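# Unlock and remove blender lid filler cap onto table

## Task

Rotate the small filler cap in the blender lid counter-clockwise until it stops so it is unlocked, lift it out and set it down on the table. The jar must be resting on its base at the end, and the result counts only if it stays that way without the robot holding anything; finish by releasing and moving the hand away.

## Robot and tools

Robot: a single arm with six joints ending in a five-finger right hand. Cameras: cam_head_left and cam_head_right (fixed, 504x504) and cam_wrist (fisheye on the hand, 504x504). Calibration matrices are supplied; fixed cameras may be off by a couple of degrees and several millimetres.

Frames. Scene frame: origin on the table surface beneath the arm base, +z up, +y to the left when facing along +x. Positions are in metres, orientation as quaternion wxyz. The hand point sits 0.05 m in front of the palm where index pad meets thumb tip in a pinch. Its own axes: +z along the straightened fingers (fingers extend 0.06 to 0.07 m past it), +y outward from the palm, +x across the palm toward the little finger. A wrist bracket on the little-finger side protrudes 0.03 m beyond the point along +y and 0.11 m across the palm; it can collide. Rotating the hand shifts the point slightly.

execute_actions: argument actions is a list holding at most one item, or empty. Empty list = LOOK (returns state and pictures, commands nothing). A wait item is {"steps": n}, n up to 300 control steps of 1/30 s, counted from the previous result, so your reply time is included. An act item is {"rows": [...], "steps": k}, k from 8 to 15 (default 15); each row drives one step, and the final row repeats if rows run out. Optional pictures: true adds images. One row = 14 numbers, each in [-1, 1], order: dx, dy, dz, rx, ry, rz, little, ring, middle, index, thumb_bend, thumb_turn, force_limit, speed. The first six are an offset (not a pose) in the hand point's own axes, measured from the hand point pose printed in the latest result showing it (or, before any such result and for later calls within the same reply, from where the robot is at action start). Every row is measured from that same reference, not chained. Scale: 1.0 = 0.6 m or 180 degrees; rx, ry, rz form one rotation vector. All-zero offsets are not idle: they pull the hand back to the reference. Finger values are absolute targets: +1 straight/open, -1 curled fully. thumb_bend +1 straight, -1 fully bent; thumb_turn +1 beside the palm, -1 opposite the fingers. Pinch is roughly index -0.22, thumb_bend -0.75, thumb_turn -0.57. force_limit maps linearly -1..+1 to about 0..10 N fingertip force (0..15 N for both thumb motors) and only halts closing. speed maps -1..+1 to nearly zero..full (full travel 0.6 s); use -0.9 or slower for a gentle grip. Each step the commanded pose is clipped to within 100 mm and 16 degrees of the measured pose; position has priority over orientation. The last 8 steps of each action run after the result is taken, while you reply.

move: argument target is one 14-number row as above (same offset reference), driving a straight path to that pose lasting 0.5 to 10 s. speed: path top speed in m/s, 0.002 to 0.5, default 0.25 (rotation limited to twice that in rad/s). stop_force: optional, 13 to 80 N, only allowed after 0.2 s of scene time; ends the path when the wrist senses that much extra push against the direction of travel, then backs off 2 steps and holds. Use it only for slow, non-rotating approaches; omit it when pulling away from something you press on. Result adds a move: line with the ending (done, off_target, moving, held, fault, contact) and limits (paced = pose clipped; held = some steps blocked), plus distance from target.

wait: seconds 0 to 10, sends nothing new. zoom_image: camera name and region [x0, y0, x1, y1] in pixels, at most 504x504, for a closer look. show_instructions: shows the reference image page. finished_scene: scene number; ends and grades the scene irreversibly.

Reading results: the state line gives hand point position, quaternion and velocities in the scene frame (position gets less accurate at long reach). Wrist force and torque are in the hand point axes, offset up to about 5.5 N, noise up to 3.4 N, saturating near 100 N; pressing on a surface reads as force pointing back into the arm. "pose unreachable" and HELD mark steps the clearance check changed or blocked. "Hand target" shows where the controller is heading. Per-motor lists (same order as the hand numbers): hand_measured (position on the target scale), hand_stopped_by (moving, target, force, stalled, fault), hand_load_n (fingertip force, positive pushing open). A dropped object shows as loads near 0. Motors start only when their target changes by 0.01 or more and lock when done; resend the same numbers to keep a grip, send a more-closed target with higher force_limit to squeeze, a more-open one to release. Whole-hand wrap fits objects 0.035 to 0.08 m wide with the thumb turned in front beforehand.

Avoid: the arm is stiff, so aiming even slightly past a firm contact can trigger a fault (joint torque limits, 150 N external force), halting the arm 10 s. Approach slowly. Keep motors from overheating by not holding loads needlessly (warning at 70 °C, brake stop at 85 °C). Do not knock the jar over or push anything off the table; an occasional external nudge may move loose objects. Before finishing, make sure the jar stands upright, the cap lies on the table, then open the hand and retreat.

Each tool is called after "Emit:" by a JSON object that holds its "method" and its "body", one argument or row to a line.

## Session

Emit:
{"method": "execute_actions", "body": {
  "actions": []
}}

Scene clock: 0.00 s of 6600.00 s.
end_effector_position=(-0.1054, +0.3545, +0.1757) hand_measured=(+1.000, +1.000, +1.000, +1.000, +1.000, +1.000) hand_load_n=(+0.0, +0.0, +0.0, +0.0, +0.0, +0.0) hand_stopped_by=(target, target, target, target, target, target) hand_force_limit=0.00 hand_speed=-0.80 end_effector_quat_wxyz=(+0.018, +0.347, +0.937, -0.049) end_effector_velocity=(-0.000, +0.000, +0.000) end_effector_angular_velocity=(+0.001, +0.000, +0.001)
Joint positions: [ 1.511 -1.44   2.242  0.888  1.566  0.682]
Joint velocities: [ 0.001  0.    -0.001 -0.    -0.     0.   ]
Motor temperatures (°C, as the motors report them): [29 28 27 35 36 35]
Wrist force (N, on the end effector, along its own x y z axes, offset not removed): no reading
Wrist torque (N m, same axes, about the end effector's origin, offset not removed): no reading
Hand target: -0.105, +0.355, +0.176; +0.018, +0.347, +0.937, -0.049
camera_calibration (this result's frames):
cam_wrist: T_world_to_cam=[[0.753804, 0.65589, -0.0398404, -0.142144], [0.51664, -0.554119, 0.652714, 0.130041], [0.406032, -0.512602, -0.756556, 0.487472], [0, 0, 0, 1]] pos_world=[-0.157965, 0.415168, 0.278258]

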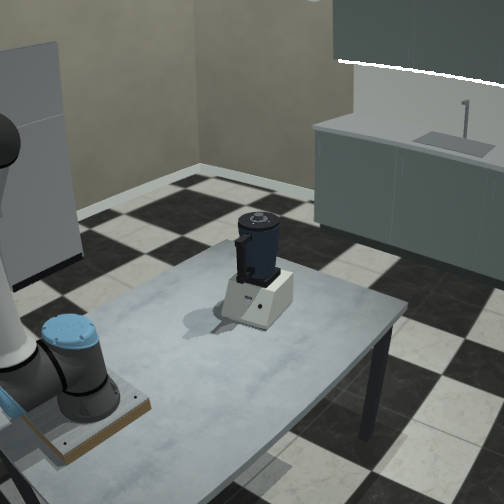

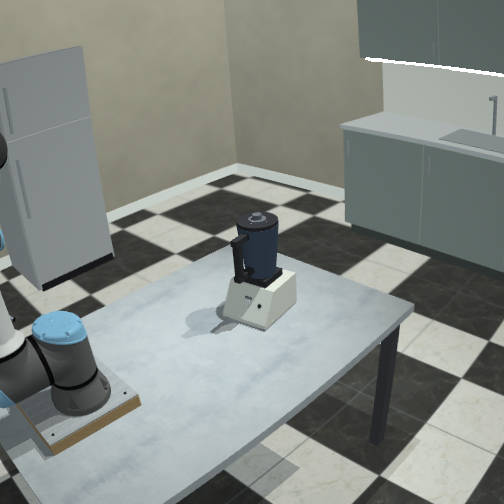

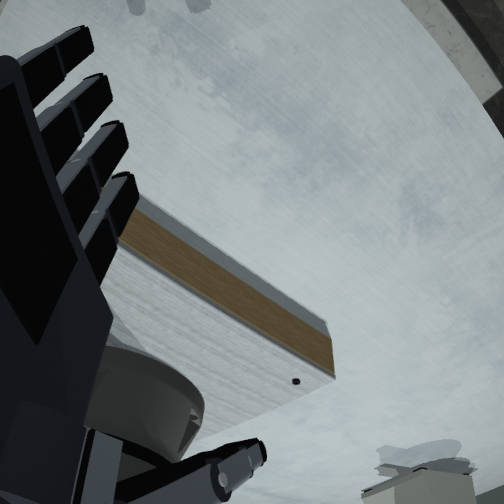

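Emit:
{"method": "zoom_image", "body": {
  "camera": "cam_head_right",
  "region": [200, 190, 320, 330]
}}

Emit:
{"method": "zoom_image", "body": {
  "camera": "cam_head_left",
  "region": [200, 190, 320, 330]
}}

Region (200, 190, 320, 330) of cam_head_right's 504x504 image, scaled by 3.600, with more detail than that image has; it fills the left 432 columns of this view, and the rest is white.

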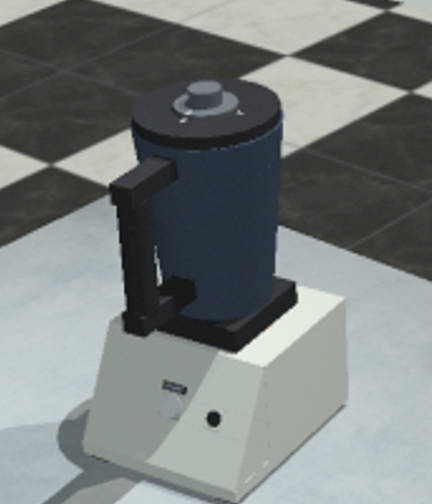

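Region (200, 190, 320, 330) of cam_head_left's 504x504 image, scaled by 3.600, with more detail than that image has; it fills the left 432 columns of this view, and the rest is white.

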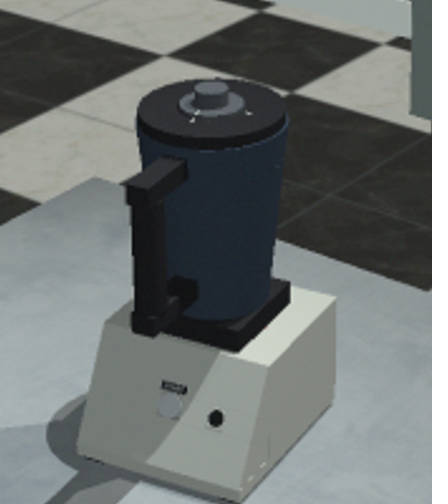

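Emit:
{"method": "move", "body": {
  "target": [-0.61,0.457,-0.488,0.2155,-0.2095,-0.3673,1,1,0.35,0.35,-0.1,-0.7,1,0.5],
  "speed": 0.3
}}

Emit:
{"method": "move", "body": {
  "target": [-0.212,-0.434,0.744,0,0,0,1,1,0.35,0.35,-0.1,-0.7,1,0.5],
  "speed": 0.3
}}

Scene clock: 4.97 s of 6600.00 s.
end_effector_position=(+0.2958, +0.3547, +0.4349) hand_measured=(+1.000, +1.000, +0.350, +0.350, -0.100, -0.700) hand_load_n=(+0.0, +0.0, +0.0, +0.0, +0.0, +0.0) hand_stopped_by=(target, target, target, target, target, target) hand_force_limit=1.00 hand_speed=0.50 end_effector_quat_wxyz=(+0.147, -0.170, +0.887, -0.404) end_effector_velocity=(-0.000, -0.000, -0.000) end_effector_angular_velocity=(-0.001, +0.001, +0.000)
Joint positions: [ 0.85  -1.429  1.875  1.536  2.392 -0.892]
Joint velocities: [-0.    -0.     0.001 -0.     0.    -0.001]
Motor temperatures (°C, as the motors report them): [29 28 27 35 36 35]
Wrist force (N, on the end effector, along its own x y z axes, offset not removed): [-0.4 0.5 1.7]
Wrist torque (N m, same axes, about the end effector's origin, offset not removed): [-0.23 -0.49 0.29]
Hand target: +0.296, +0.355, +0.435; +0.147, -0.170, +0.887, -0.404
Off the commanded pose: 0.065 m, 11 deg.
Kept back: nothing.
move: held; limits=held; held on 13 of 85 steps, including the last
pose unreachable: on one or more control steps of this call an arm could not follow its commanded pose, so it was not sent that pose on those steps. On the call's last step it was still not sent that pose. It may still have moved: this result reports where it is.
cause: the commanded pose would bring two parts of the arm too close to each other (joints 4 (wrist 1) to 6 (wrist 3) lie between them).
camera_calibration (this result's frames):
cam_wrist: T_world_to_cam=[[-0.0629968, 0.689875, -0.721183, 0.0914833], [0.503302, 0.64596, 0.573953, -0.633884], [0.861811, -0.326816, -0.387909, 0.159751], [0, 0, 0, 1]] pos_world=[0.187123, 0.398561, 0.491765]

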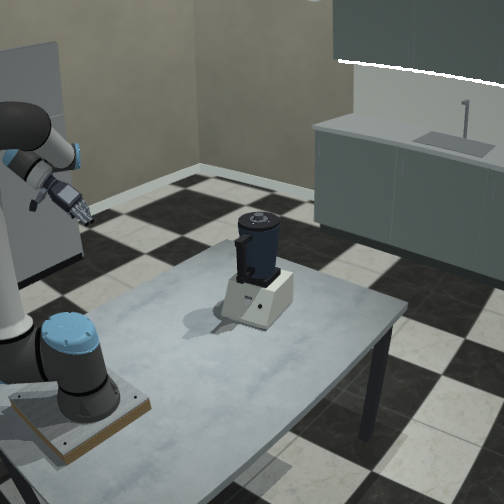

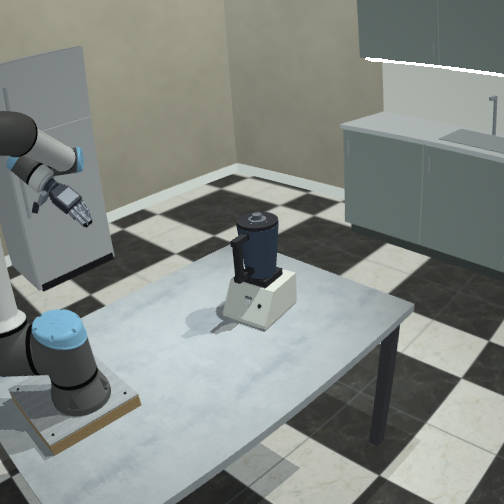

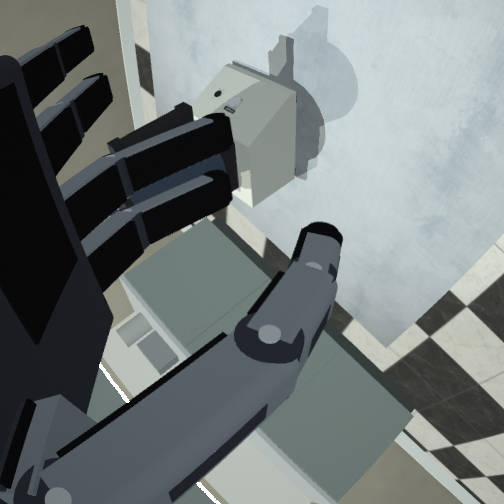

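Scene clock: 11.87 s of 6600.00 s.
end_effector_position=(+0.6077, -0.0212, +0.3757) hand_measured=(+1.000, +1.000, +0.350, +0.350, -0.100, -0.700) hand_load_n=(+0.0, +0.0, +0.0, +0.0, +0.0, +0.0) hand_stopped_by=(target, target, target, target, target, target) hand_force_limit=1.00 hand_speed=0.50 end_effector_quat_wxyz=(+0.137, -0.158, +0.887, -0.411) end_effector_velocity=(+0.064, -0.069, -0.015) end_effector_angular_velocity=(+0.022, -0.013, +0.055)
Joint positions: [-0.143 -1.51   1.851  0.609  2.28  -2.275]
Joint velocities: [-0.154  0.039 -0.045 -0.138 -0.141 -0.206]
Motor temperatures (°C, as the motors report them): [29 28 27 35 36 35]
Wrist force (N, on the end effector, along its own x y z axes, offset not removed): [2.9 -8.0 3.4]
Wrist torque (N m, same axes, about the end effector's origin, offset not removed): [-1.52 -1.01 0.30]
Hand target: +0.616, -0.030, +0.374; +0.139, -0.161, +0.887, -0.410
Off the commanded pose: 0.040 m, 2 deg.
Kept back: nothing.
move: moving (no rest 5 s after the path's end); limits=paced
camera_calibration (this result's frames):
cam_wrist: T_world_to_cam=[[-0.0449303, 0.682472, -0.729529, 0.319727], [0.528358, 0.636004, 0.562439, -0.525158], [0.847832, -0.360182, -0.389165, -0.246635], [0, 0, 0, 1]] pos_world=[0.500942, 0.0269641, 0.432638]

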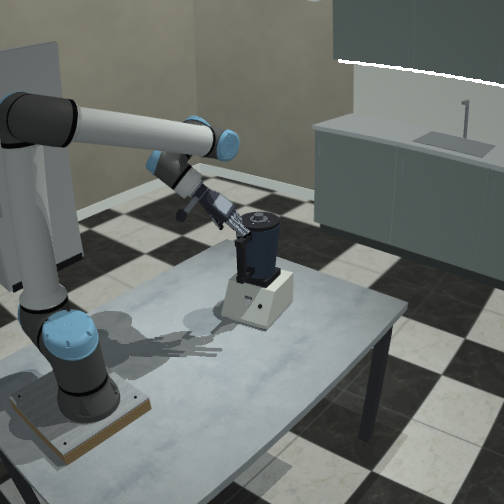

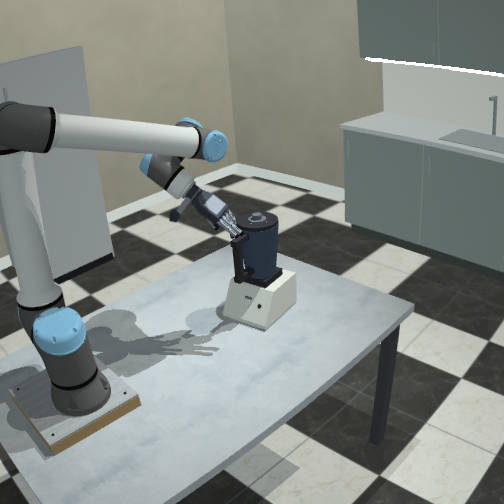

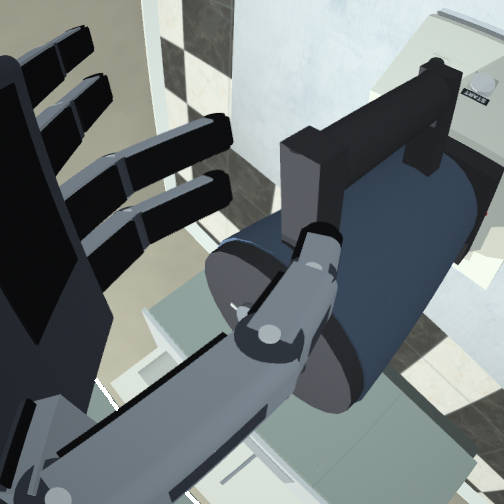

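Emit:
{"method": "move", "body": {
  "target": [-0.043,-0.089,-0.055,0.0197,-0.0373,-0.0496,1,1,0.35,0.35,-0.1,-0.7,1,0.5],
  "speed": 0.15
}}

Emit:
{"method": "move", "body": {
  "target": [-0.177,-0.041,0.078,0,0,0,1,1,0.35,0.35,-0.1,-0.7,1,0.5],
  "speed": 0.15
}}

Scene clock: 13.70 s of 6600.00 s.
end_effector_position=(+0.6279, -0.0211, +0.4403) hand_measured=(+1.000, +1.000, +0.350, +0.350, -0.100, -0.700) hand_load_n=(+0.0, +0.0, +0.0, +0.0, +0.0, +0.0) hand_stopped_by=(target, target, target, target, target, target) hand_force_limit=1.00 hand_speed=0.50 end_effector_quat_wxyz=(+0.161, -0.246, +0.850, -0.438) end_effector_velocity=(-0.001, +0.000, +0.001) end_effector_angular_velocity=(-0.002, +0.001, +0.002)
Joint positions: [-0.15  -1.565  1.784  0.568  2.23  -2.539]
Joint velocities: [ 0.    -0.002  0.     0.     0.    -0.004]
Motor temperatures (°C, as the motors report them): [29 28 27 35 36 35]
Wrist force (N, on the end effector, along its own x y z axes, offset not removed): [-1.8 -2.7 0.0]
Wrist torque (N m, same axes, about the end effector's origin, offset not removed): [-0.36 -0.32 0.37]
Hand target: +0.628, -0.021, +0.440; +0.161, -0.246, +0.850, -0.438
Off the commanded pose: 0.000 m, 0 deg.
Kept back: nothing.
move: done
camera_calibration (this result's frames):
cam_wrist: T_world_to_cam=[[-0.168651, 0.591211, -0.788686, 0.469519], [0.406649, 0.770613, 0.490706, -0.461359], [0.897883, -0.23796, -0.37038, -0.275694], [0, 0, 0, 1]] pos_world=[0.514338, 0.0123398, 0.494583]

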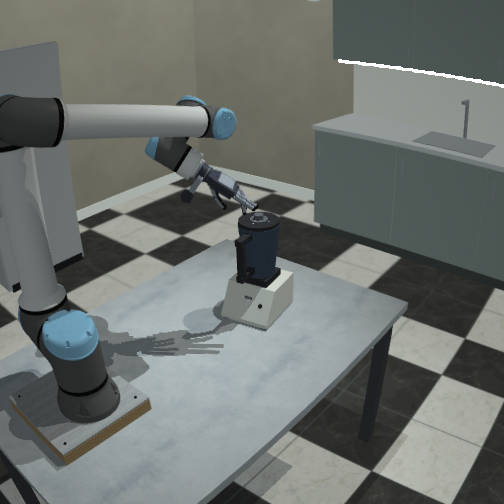

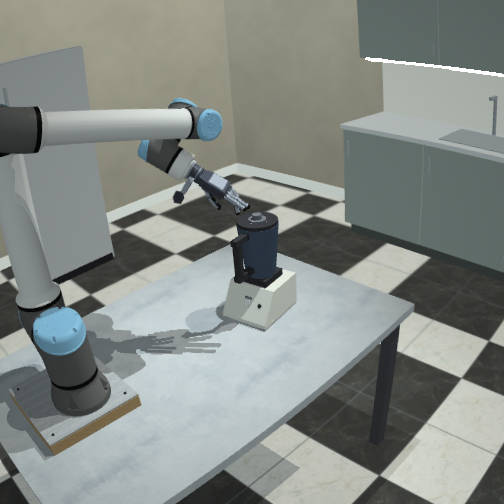

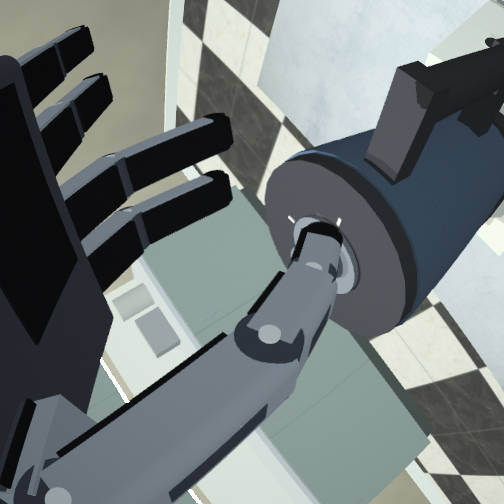

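Scene clock: 15.00 s of 6600.00 s.
end_effector_position=(+0.7453, -0.0050, +0.4403) hand_measured=(+1.000, +1.000, +0.350, +0.350, -0.100, -0.700) hand_load_n=(+0.0, +0.0, +0.0, +0.0, +0.0, +0.0) hand_stopped_by=(target, target, target, target, target, target) hand_force_limit=1.00 hand_speed=0.50 end_effector_quat_wxyz=(+0.161, -0.246, +0.850, -0.438) end_effector_velocity=(+0.002, -0.001, +0.000) end_effector_angular_velocity=(+0.000, -0.000, -0.001)
Joint positions: [-0.1   -1.361  1.562  0.614  2.264 -2.493]
Joint velocities: [-0.001  0.003 -0.004  0.001  0.     0.   ]
Motor temperatures (°C, as the motors report them): [29 28 27 35 36 35]
Wrist force (N, on the end effector, along its own x y z axes, offset not removed): [-3.8 2.5 1.6]
Wrist torque (N m, same axes, about the end effector's origin, offset not removed): [0.25 0.10 0.09]
Hand target: +0.745, -0.005, +0.440; +0.161, -0.246, +0.850, -0.438
Off the commanded pose: 0.000 m, 0 deg.
Kept back: nothing.
move: done
camera_calibration (this result's frames):
cam_wrist: T_world_to_cam=[[-0.168634, 0.591163, -0.788726, 0.479795], [0.406595, 0.770654, 0.490686, -0.521443], [0.89791, -0.237946, -0.370323, -0.377324], [0, 0, 0, 1]] pos_world=[0.631729, 0.0284321, 0.49456]

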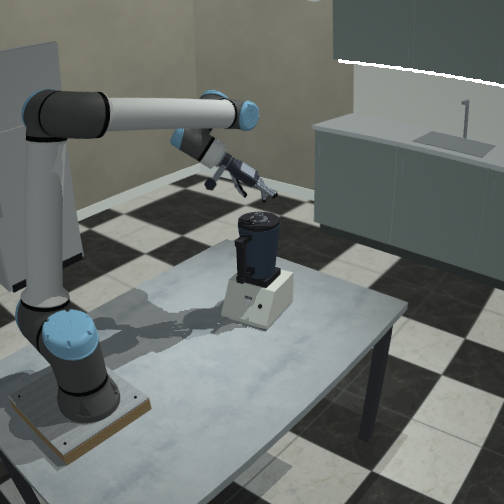

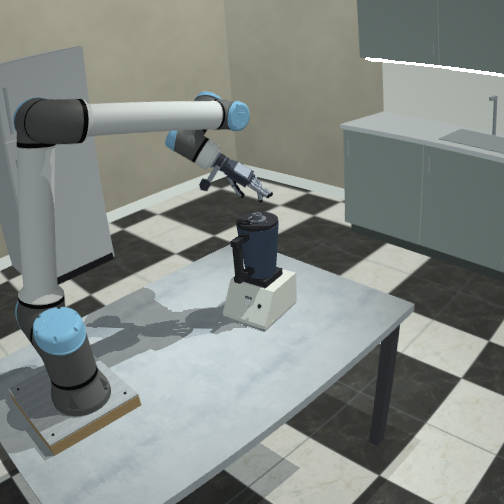

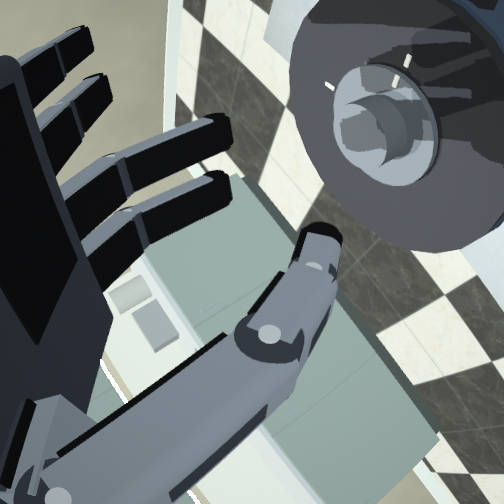

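Emit:
{"method": "move", "body": {
  "target": [0.003,0.041,0.028,0,0,0,1,1,0.35,0.35,-0.1,-0.7,1,0.5],
  "speed": 0.08
}}

Scene clock: 16.07 s of 6600.00 s.
end_effector_position=(+0.7452, -0.0049, +0.4106) hand_measured=(+1.000, +1.000, +0.350, +0.350, -0.100, -0.700) hand_load_n=(+0.0, +0.0, +0.0, +0.0, +0.0, +0.0) hand_stopped_by=(target, target, target, target, target, target) hand_force_limit=1.00 hand_speed=0.50 end_effector_quat_wxyz=(+0.161, -0.246, +0.850, -0.438) end_effector_velocity=(-0.000, -0.001, -0.002) end_effector_angular_velocity=(+0.000, -0.000, -0.001)
Joint positions: [-0.101 -1.351  1.603  0.563  2.264 -2.494]
Joint velocities: [-0.001  0.001  0.003 -0.004 -0.    -0.   ]
Motor temperatures (°C, as the motors report them): [29 28 27 35 36 35]
Wrist force (N, on the end effector, along its own x y z axes, offset not removed): [-3.3 -3.2 2.3]
Wrist torque (N m, same axes, about the end effector's origin, offset not removed): [-0.56 -0.19 -0.19]
Hand target: +0.745, -0.005, +0.410; +0.161, -0.246, +0.850, -0.438
Off the commanded pose: 0.000 m, 0 deg.
Kept back: nothing.
move: done
camera_calibration (this result's frames):
cam_wrist: T_world_to_cam=[[-0.168636, 0.59117, -0.788721, 0.456358], [0.406596, 0.77065, 0.490691, -0.506888], [0.897909, -0.237943, -0.370327, -0.388226], [0, 0, 0, 1]] pos_world=[0.631649, 0.0284726, 0.464894]

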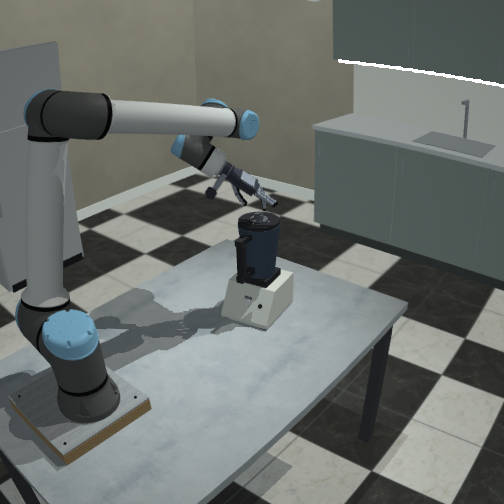

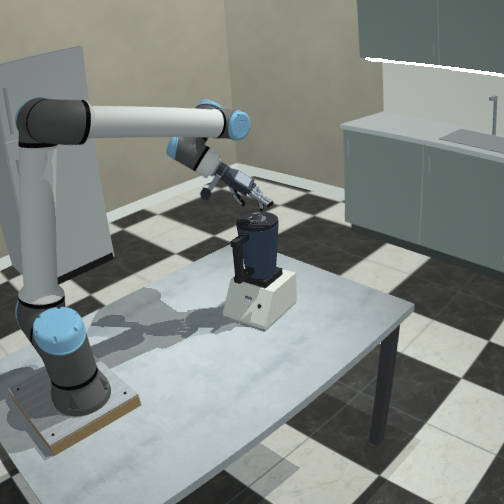

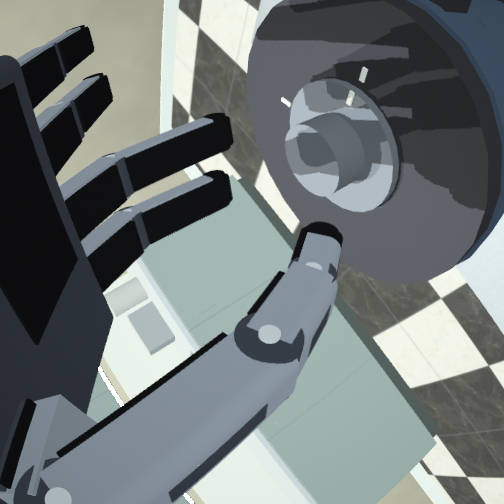

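Emit:
{"method": "move", "body": {
  "target": [0.0048,0.0288,0.054,0,0,0,1,1,0.35,0.35,-0.1,-0.7,1,0.5],
  "speed": 0.03,
  "stop_force": 13
}}

Emit:
{"method": "zoom_image", "body": {
  "camera": "cam_head_right",
  "region": [195, 150, 315, 250]
}}

Scene clock: 18.63 s of 6600.00 s.
end_effector_position=(+0.7539, -0.0195, +0.3780) hand_measured=(+1.000, +1.000, +0.350, +0.350, -0.100, -0.700) hand_load_n=(+0.0, +0.0, +0.0, +0.0, +0.0, +0.0) hand_stopped_by=(target, target, target, target, target, target) hand_force_limit=1.00 hand_speed=0.50 end_effector_quat_wxyz=(+0.161, -0.246, +0.850, -0.438) end_effector_velocity=(+0.000, -0.001, -0.002) end_effector_angular_velocity=(-0.000, +0.001, -0.000)
Joint positions: [-0.124 -1.33   1.634  0.497  2.248 -2.516]
Joint velocities: [-0.002  0.001  0.002 -0.003 -0.001 -0.002]
Motor temperatures (°C, as the motors report them): [29 28 27 35 36 35]
Wrist force (N, on the end effector, along its own x y z axes, offset not removed): [2.7 -10.3 5.1]
Wrist torque (N m, same axes, about the end effector's origin, offset not removed): [-1.88 -0.93 0.03]
Hand target: +0.754, -0.020, +0.378; +0.161, -0.246, +0.850, -0.438
Off the commanded pose: 0.000 m, 0 deg.
Kept back: nothing.
move: done
camera_calibration (this result's frames):
cam_wrist: T_world_to_cam=[[-0.168636, 0.591192, -0.788704, 0.44068], [0.406615, 0.770631, 0.490705, -0.483252], [0.897901, -0.237948, -0.370344, -0.411507], [0, 0, 0, 1]] pos_world=[0.640305, 0.0139657, 0.432301]

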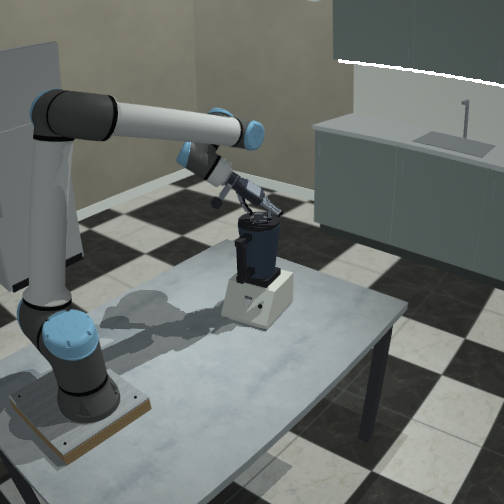

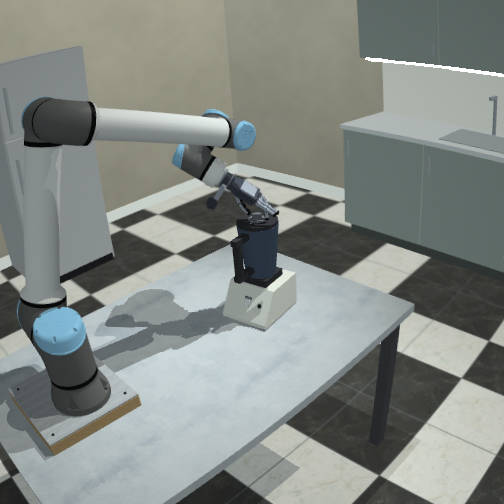

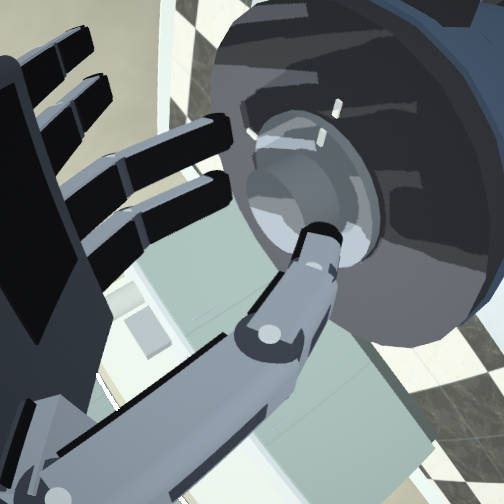

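Region (195, 150, 315, 250) of cam_head_right's 504x504 image, scaled by 4.200, with more detail than that image has.

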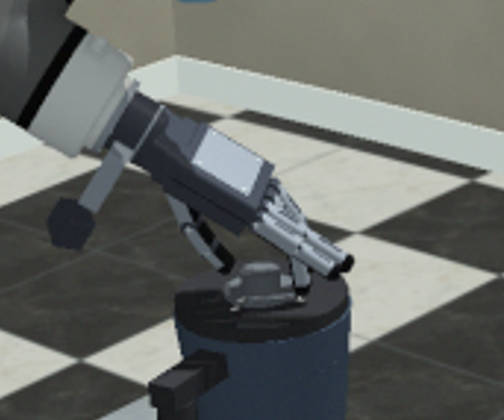

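Emit:
{"method": "move", "body": {
  "target": [0.0005,0.0069,0.0047,0,0,0,1,1,0.35,0.35,-0.1,-0.7,1,0.5],
  "speed": 0.01,
  "stop_force": 13
}}

Emit:
{"method": "move", "body": {
  "target": [0,0,0,0,0,0,1,1,-0.9,-0.9,-0.9,-0.7,1,0.2]
}}

Emit:
{"method": "move", "body": {
  "target": [0.0012,0.0018,-0.0028,-0.0067,-0.0915,-0.0627,1,1,-0.9,-0.9,-0.9,-0.7,1,0.2],
  "speed": 0.05
}}

Scene clock: 19.77 s of 6600.00 s.
end_effector_position=(+0.7539, -0.0194, +0.3731) hand_measured=(+1.000, +1.000, +0.350, +0.350, -0.100, -0.700) hand_load_n=(+0.0, +0.0, +0.0, +0.0, +0.0, +0.0) hand_stopped_by=(target, target, target, target, target, target) hand_force_limit=1.00 hand_speed=0.50 end_effector_quat_wxyz=(+0.161, -0.246, +0.850, -0.438) end_effector_velocity=(+0.001, -0.001, -0.000) end_effector_angular_velocity=(-0.000, -0.002, -0.001)
Joint positions: [-0.124 -1.328  1.64   0.489  2.248 -2.516]
Joint velocities: [-0.001  0.001 -0.    -0.003 -0.     0.   ]
Motor temperatures (°C, as the motors report them): [29 28 27 35 36 35]
Wrist force (N, on the end effector, along its own x y z axes, offset not removed): [0.0 -0.8 5.8]
Wrist torque (N m, same axes, about the end effector's origin, offset not removed): [-0.41 -0.81 0.15]
Hand target: +0.754, -0.019, +0.373; +0.161, -0.246, +0.850, -0.438
Off the commanded pose: 0.000 m, 0 deg.
Kept back: nothing.
move: done
camera_calibration (this result's frames):
cam_wrist: T_world_to_cam=[[-0.168636, 0.591197, -0.7887, 0.436818], [0.406621, 0.770626, 0.490708, -0.480864], [0.897898, -0.237951, -0.370348, -0.413297], [0, 0, 0, 1]] pos_world=[0.640291, 0.0139764, 0.427419]

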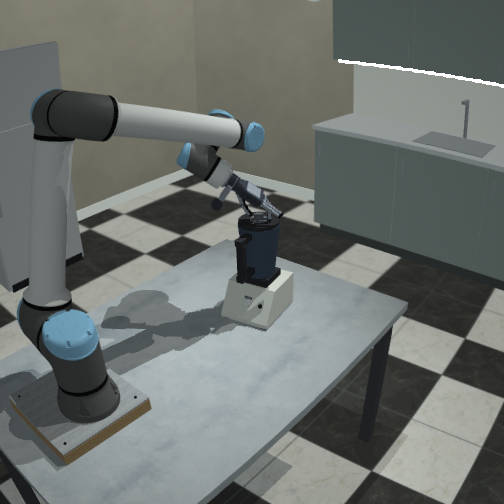

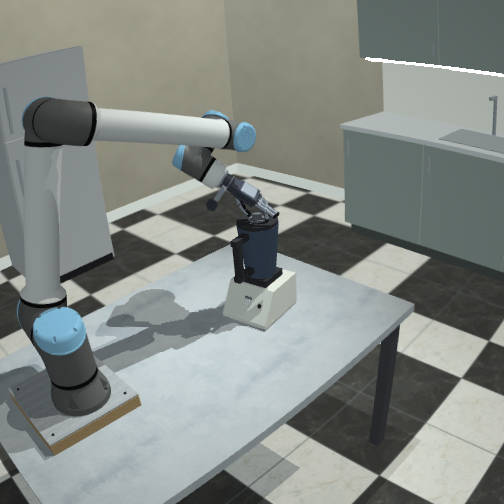

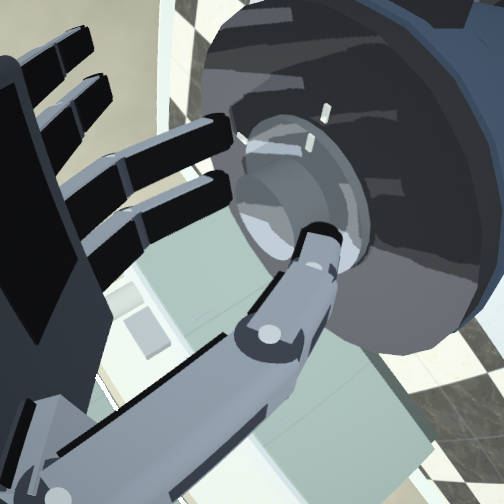

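Scene clock: 20.67 s of 6600.00 s.
end_effector_position=(+0.7539, -0.0195, +0.3732) hand_measured=(+1.000, +1.000, +0.180, +0.096, -0.900, -0.700) hand_load_n=(+0.0, +0.0, +6.0, +6.5, +0.0, +0.0) hand_stopped_by=(target, target, force, force, target, target) hand_force_limit=1.00 hand_speed=0.20 end_effector_quat_wxyz=(+0.161, -0.246, +0.850, -0.438) end_effector_velocity=(-0.000, -0.001, +0.001) end_effector_angular_velocity=(-0.001, -0.000, -0.001)
Joint positions: [-0.124 -1.328  1.639  0.489  2.248 -2.516]
Joint velocities: [-0.001 -0.001 -0.     0.     0.    -0.001]
Motor temperatures (°C, as the motors report them): [29 28 27 35 36 35]
Wrist force (N, on the end effector, along its own x y z axes, offset not removed): [-2.7 -26.9 5.2]
Wrist torque (N m, same axes, about the end effector's origin, offset not removed): [0.09 -0.86 -0.24]
Hand target: +0.754, -0.019, +0.373; +0.161, -0.246, +0.850, -0.438
Off the commanded pose: 0.000 m, 0 deg.
Kept back: nothing.
move: done
camera_calibration (this result's frames):
cam_wrist: T_world_to_cam=[[-0.168549, 0.591202, -0.788715, 0.436824], [0.406638, 0.770605, 0.490728, -0.480879], [0.897907, -0.23801, -0.37029, -0.413362], [0, 0, 0, 1]] pos_world=[0.64033, 0.0139321, 0.427447]

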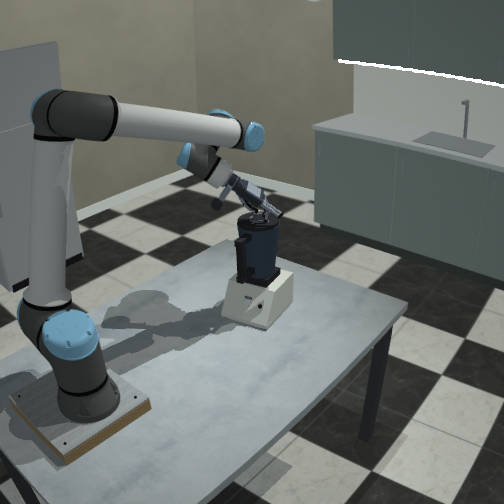

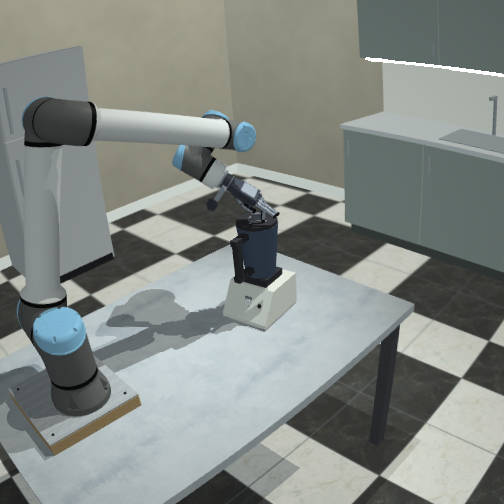

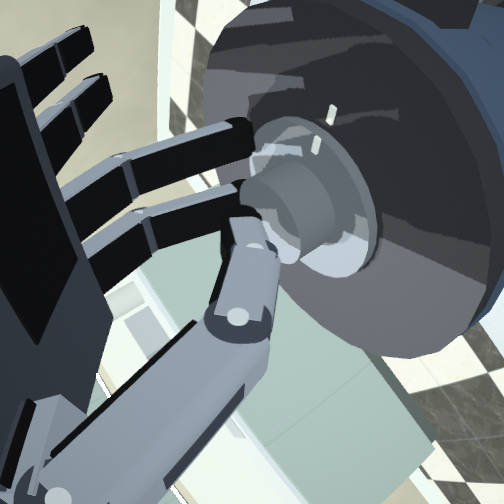

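Scene clock: 24.43 s of 6600.00 s.
end_effector_position=(+0.7522, -0.0182, +0.3731) hand_measured=(+1.000, +1.000, +0.180, +0.096, -0.900, -0.700) hand_load_n=(+0.0, +0.0, -1.0, +3.0, +0.0, +0.0) hand_stopped_by=(target, target, force, force, target, target) hand_force_limit=1.00 hand_speed=0.20 end_effector_quat_wxyz=(+0.234, -0.389, +0.795, -0.403) end_effector_velocity=(-0.001, +0.003, -0.001) end_effector_angular_velocity=(-0.000, +0.002, +0.015)
Joint positions: [-0.226 -1.431  1.74   0.332  1.904 -2.851]
Joint velocities: [-0.    -0.002  0.004 -0.003 -0.012 -0.01 ]
Motor temperatures (°C, as the motors report them): [29 28 27 35 36 35]
Wrist force (N, on the end effector, along its own x y z axes, offset not removed): [13.9 -17.9 -10.7]
Wrist torque (N m, same axes, about the end effector's origin, offset not removed): [0.93 -0.32 0.32]
Hand target: +0.752, -0.018, +0.373; +0.234, -0.390, +0.795, -0.402
Off the commanded pose: 0.000 m, 0 deg.
Kept back: nothing.
move: done
camera_calibration (this result's frames):
cam_wrist: T_world_to_cam=[[-0.360429, 0.499227, -0.787949, 0.578111], [0.119611, 0.862488, 0.49174, -0.263945], [0.925086, 0.0829901, -0.370578, -0.426033], [0, 0, 0, 1]] pos_world=[0.634056, -0.025603, 0.427436]

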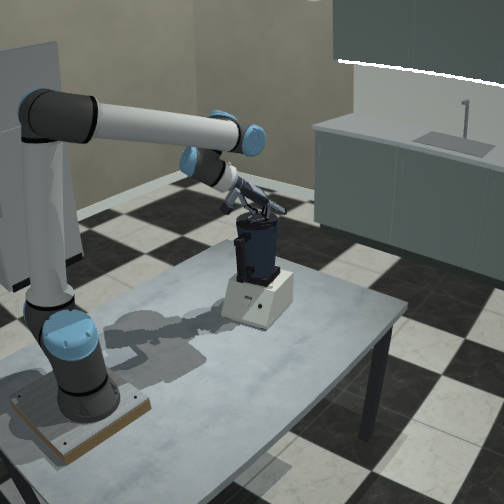

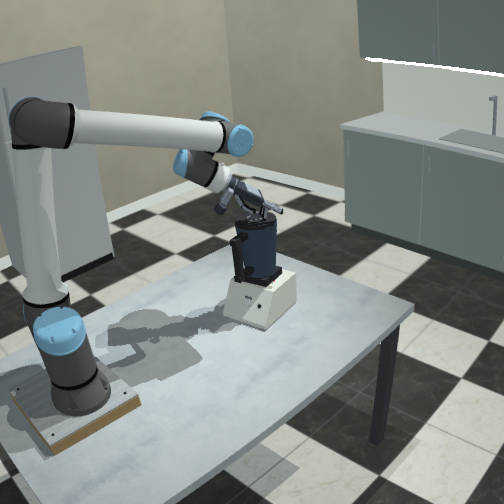

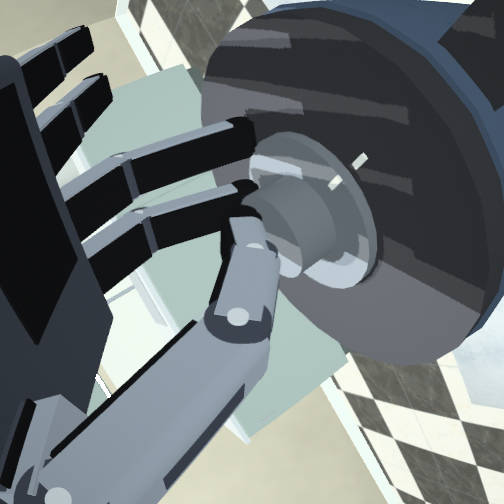

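Emit:
{"method": "move", "body": {
  "target": [0.003,-0.041,-0.028,0,0,0,1,1,0.35,0.35,-0.1,-0.7,1,0.5],
  "speed": 0.05
}}

Scene clock: 26.60 s of 6600.00 s.
end_effector_position=(+0.7502, -0.0211, +0.4026) hand_measured=(+1.000, +1.000, +0.350, +0.350, -0.100, -0.700) hand_load_n=(+0.0, +0.0, +0.0, +0.0, +0.0, +0.0) hand_stopped_by=(target, target, target, target, target, target) hand_force_limit=1.00 hand_speed=0.50 end_effector_quat_wxyz=(+0.234, -0.389, +0.795, -0.403) end_effector_velocity=(-0.001, +0.001, +0.001) end_effector_angular_velocity=(-0.000, +0.002, +0.002)
Joint positions: [-0.231 -1.449  1.706  0.383  1.9   -2.854]
Joint velocities: [ 0.001 -0.001 -0.001  0.003 -0.    -0.001]
Motor temperatures (°C, as the motors report them): [29 28 27 35 36 35]
Wrist force (N, on the end effector, along its own x y z axes, offset not removed): [-2.1 -0.3 3.4]
Wrist torque (N m, same axes, about the end effector's origin, offset not removed): [-0.30 -0.28 0.07]
Hand target: +0.750, -0.021, +0.403; +0.234, -0.389, +0.795, -0.403
Off the commanded pose: 0.000 m, 0 deg.
Kept back: nothing.
move: done
camera_calibration (this result's frames):
cam_wrist: T_world_to_cam=[[-0.360434, 0.499226, -0.787947, 0.602072], [0.119606, 0.862487, 0.491742, -0.275695], [0.925085, 0.0829973, -0.37058, -0.412997], [0, 0, 0, 1]] pos_world=[0.63204, -0.0285094, 0.456923]

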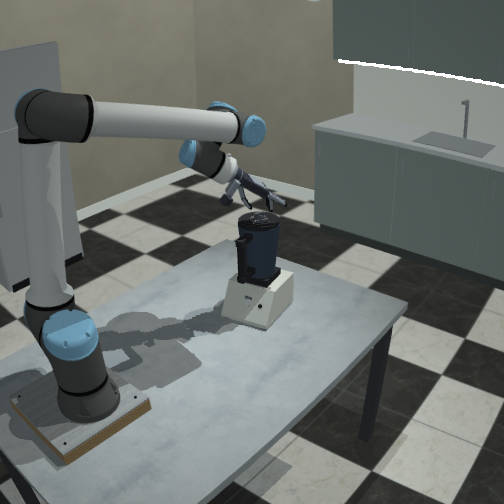

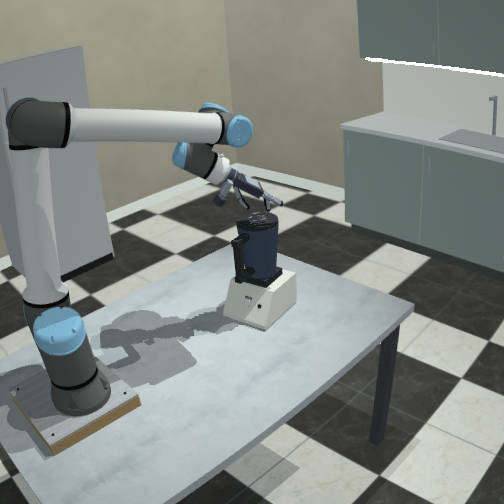

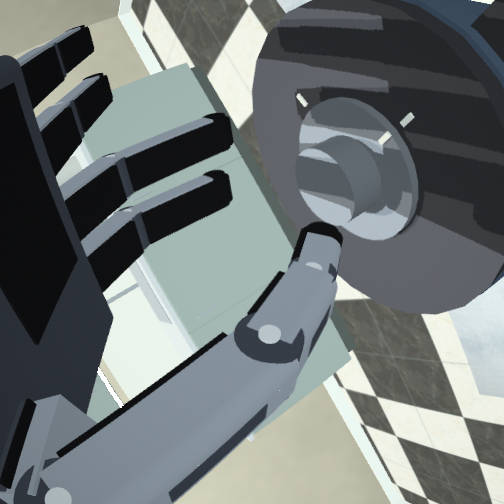

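Emit:
{"method": "move", "body": {
  "target": [0,0,0,0.06,0,0,1,1,0.3,0.3,-0.1,-0.7,1,0.5],
  "speed": 0.1
}}

Scene clock: 28.53 s of 6600.00 s.
end_effector_position=(+0.7502, -0.0211, +0.4026) hand_measured=(+1.000, +1.000, +0.300, +0.300, -0.100, -0.700) hand_load_n=(+0.0, +0.0, +0.0, +0.0, +0.0, +0.0) hand_stopped_by=(target, target, target, target, target, target) hand_force_limit=1.00 hand_speed=0.50 end_effector_quat_wxyz=(+0.270, -0.365, +0.754, -0.475) end_effector_velocity=(+0.000, +0.001, -0.000) end_effector_angular_velocity=(-0.005, -0.008, +0.000)
Joint positions: [-0.201 -1.507  1.818  0.14   1.974 -2.907]
Joint velocities: [ 0.002 -0.002  0.006 -0.013  0.003 -0.003]
Motor temperatures (°C, as the motors report them): [29 28 27 35 36 35]
Wrist force (N, on the end effector, along its own x y z axes, offset not removed): [3.0 -1.9 0.0]
Wrist torque (N m, same axes, about the end effector's origin, offset not removed): [-0.24 -0.93 0.33]
Hand target: +0.750, -0.021, +0.403; +0.270, -0.365, +0.753, -0.475
Off the commanded pose: 0.000 m, 0 deg.
Kept back: nothing.
move: done
camera_calibration (this result's frames):
cam_wrist: T_world_to_cam=[[-0.22844, 0.410267, -0.882891, 0.53938], [0.0610213, 0.911121, 0.407597, -0.196825], [0.971644, 0.0392364, -0.233172, -0.504198], [0, 0, 0, 1]] pos_world=[0.625127, -0.0221753, 0.438874]

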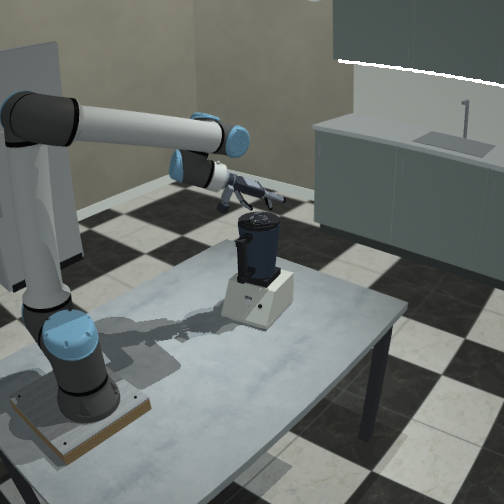

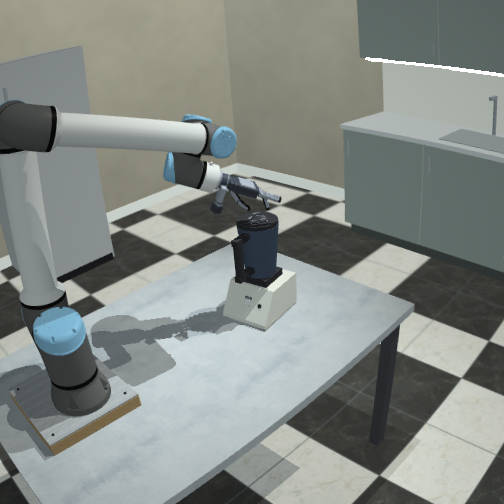

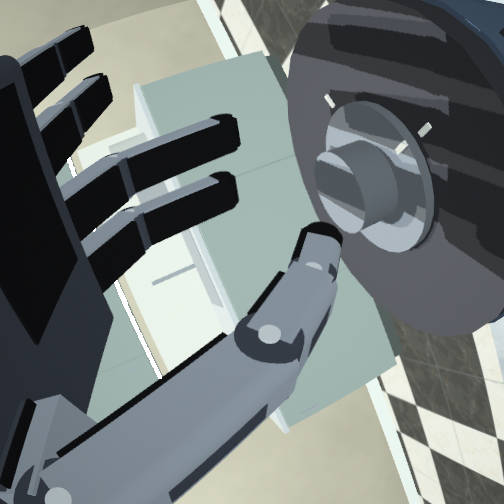

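Emit:
{"method": "move", "body": {
  "target": [0.002,0.0335,0.0148,0,0,0,1,1,0.3,0.3,-0.1,-0.7,1,0.5],
  "speed": 0.02,
  "stop_force": 13
}}

Emit:
{"method": "zoom_image", "body": {
  "camera": "cam_head_right",
  "region": [195,150,315,250]
}}

Scene clock: 30.33 s of 6600.00 s.
end_effector_position=(+0.7503, -0.0211, +0.3807) hand_measured=(+1.000, +1.000, +0.300, +0.300, -0.100, -0.700) hand_load_n=(+0.0, +0.0, +0.0, +0.0, +0.0, +0.0) hand_stopped_by=(target, target, target, target, target, target) hand_force_limit=1.00 hand_speed=0.50 end_effector_quat_wxyz=(+0.270, -0.365, +0.754, -0.475) end_effector_velocity=(-0.000, -0.000, -0.002) end_effector_angular_velocity=(-0.001, +0.001, +0.000)
Joint positions: [-0.202 -1.495  1.846  0.1    1.973 -2.907]
Joint velocities: [-0.     0.001  0.002 -0.003 -0.    -0.001]
Motor temperatures (°C, as the motors report them): [29 28 27 35 36 35]
Wrist force (N, on the end effector, along its own x y z axes, offset not removed): [-2.6 1.7 -5.2]
Wrist torque (N m, same axes, about the end effector's origin, offset not removed): [0.55 -0.01 0.10]
Hand target: +0.750, -0.021, +0.381; +0.270, -0.365, +0.754, -0.475
Off the commanded pose: 0.000 m, 0 deg.
Kept back: nothing.
move: done
camera_calibration (this result's frames):
cam_wrist: T_world_to_cam=[[-0.228437, 0.410272, -0.882889, 0.520054], [0.0610237, 0.911119, 0.407601, -0.187967], [0.971644, 0.0392338, -0.233169, -0.50939], [0, 0, 0, 1]] pos_world=[0.625215, -0.0221178, 0.416991]

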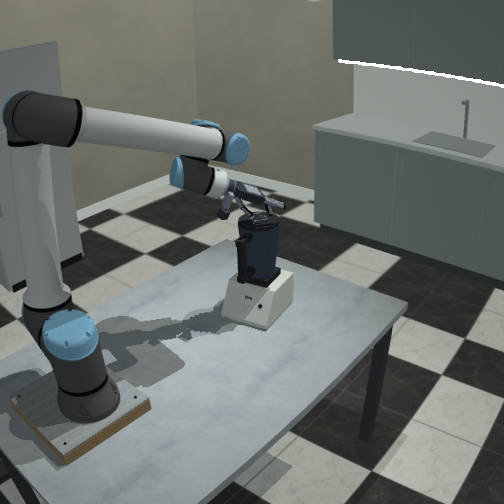

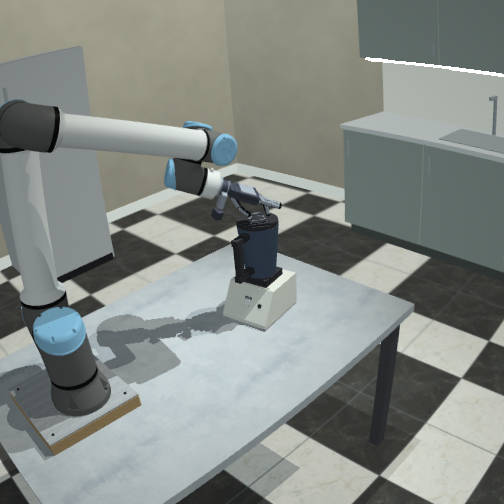

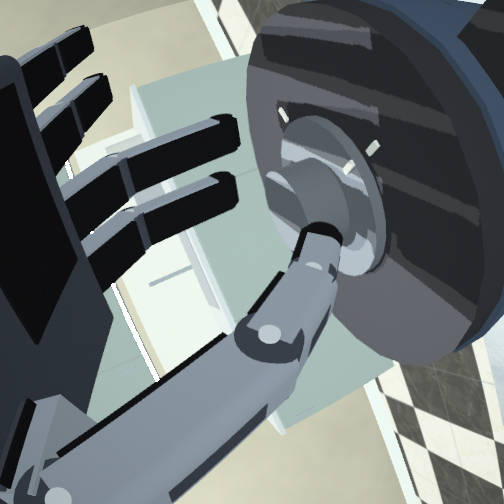

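Region (195, 150, 315, 250) of cam_head_right's 504x504 image, scaled by 4.200, with more detail than that image has.

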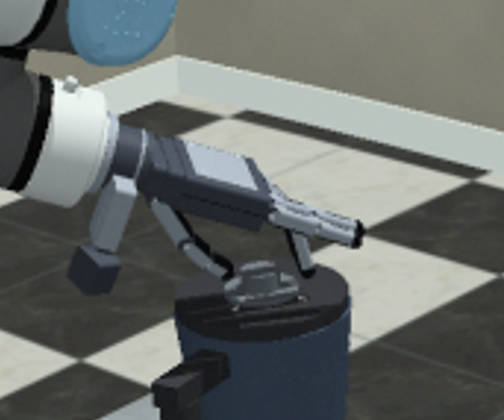

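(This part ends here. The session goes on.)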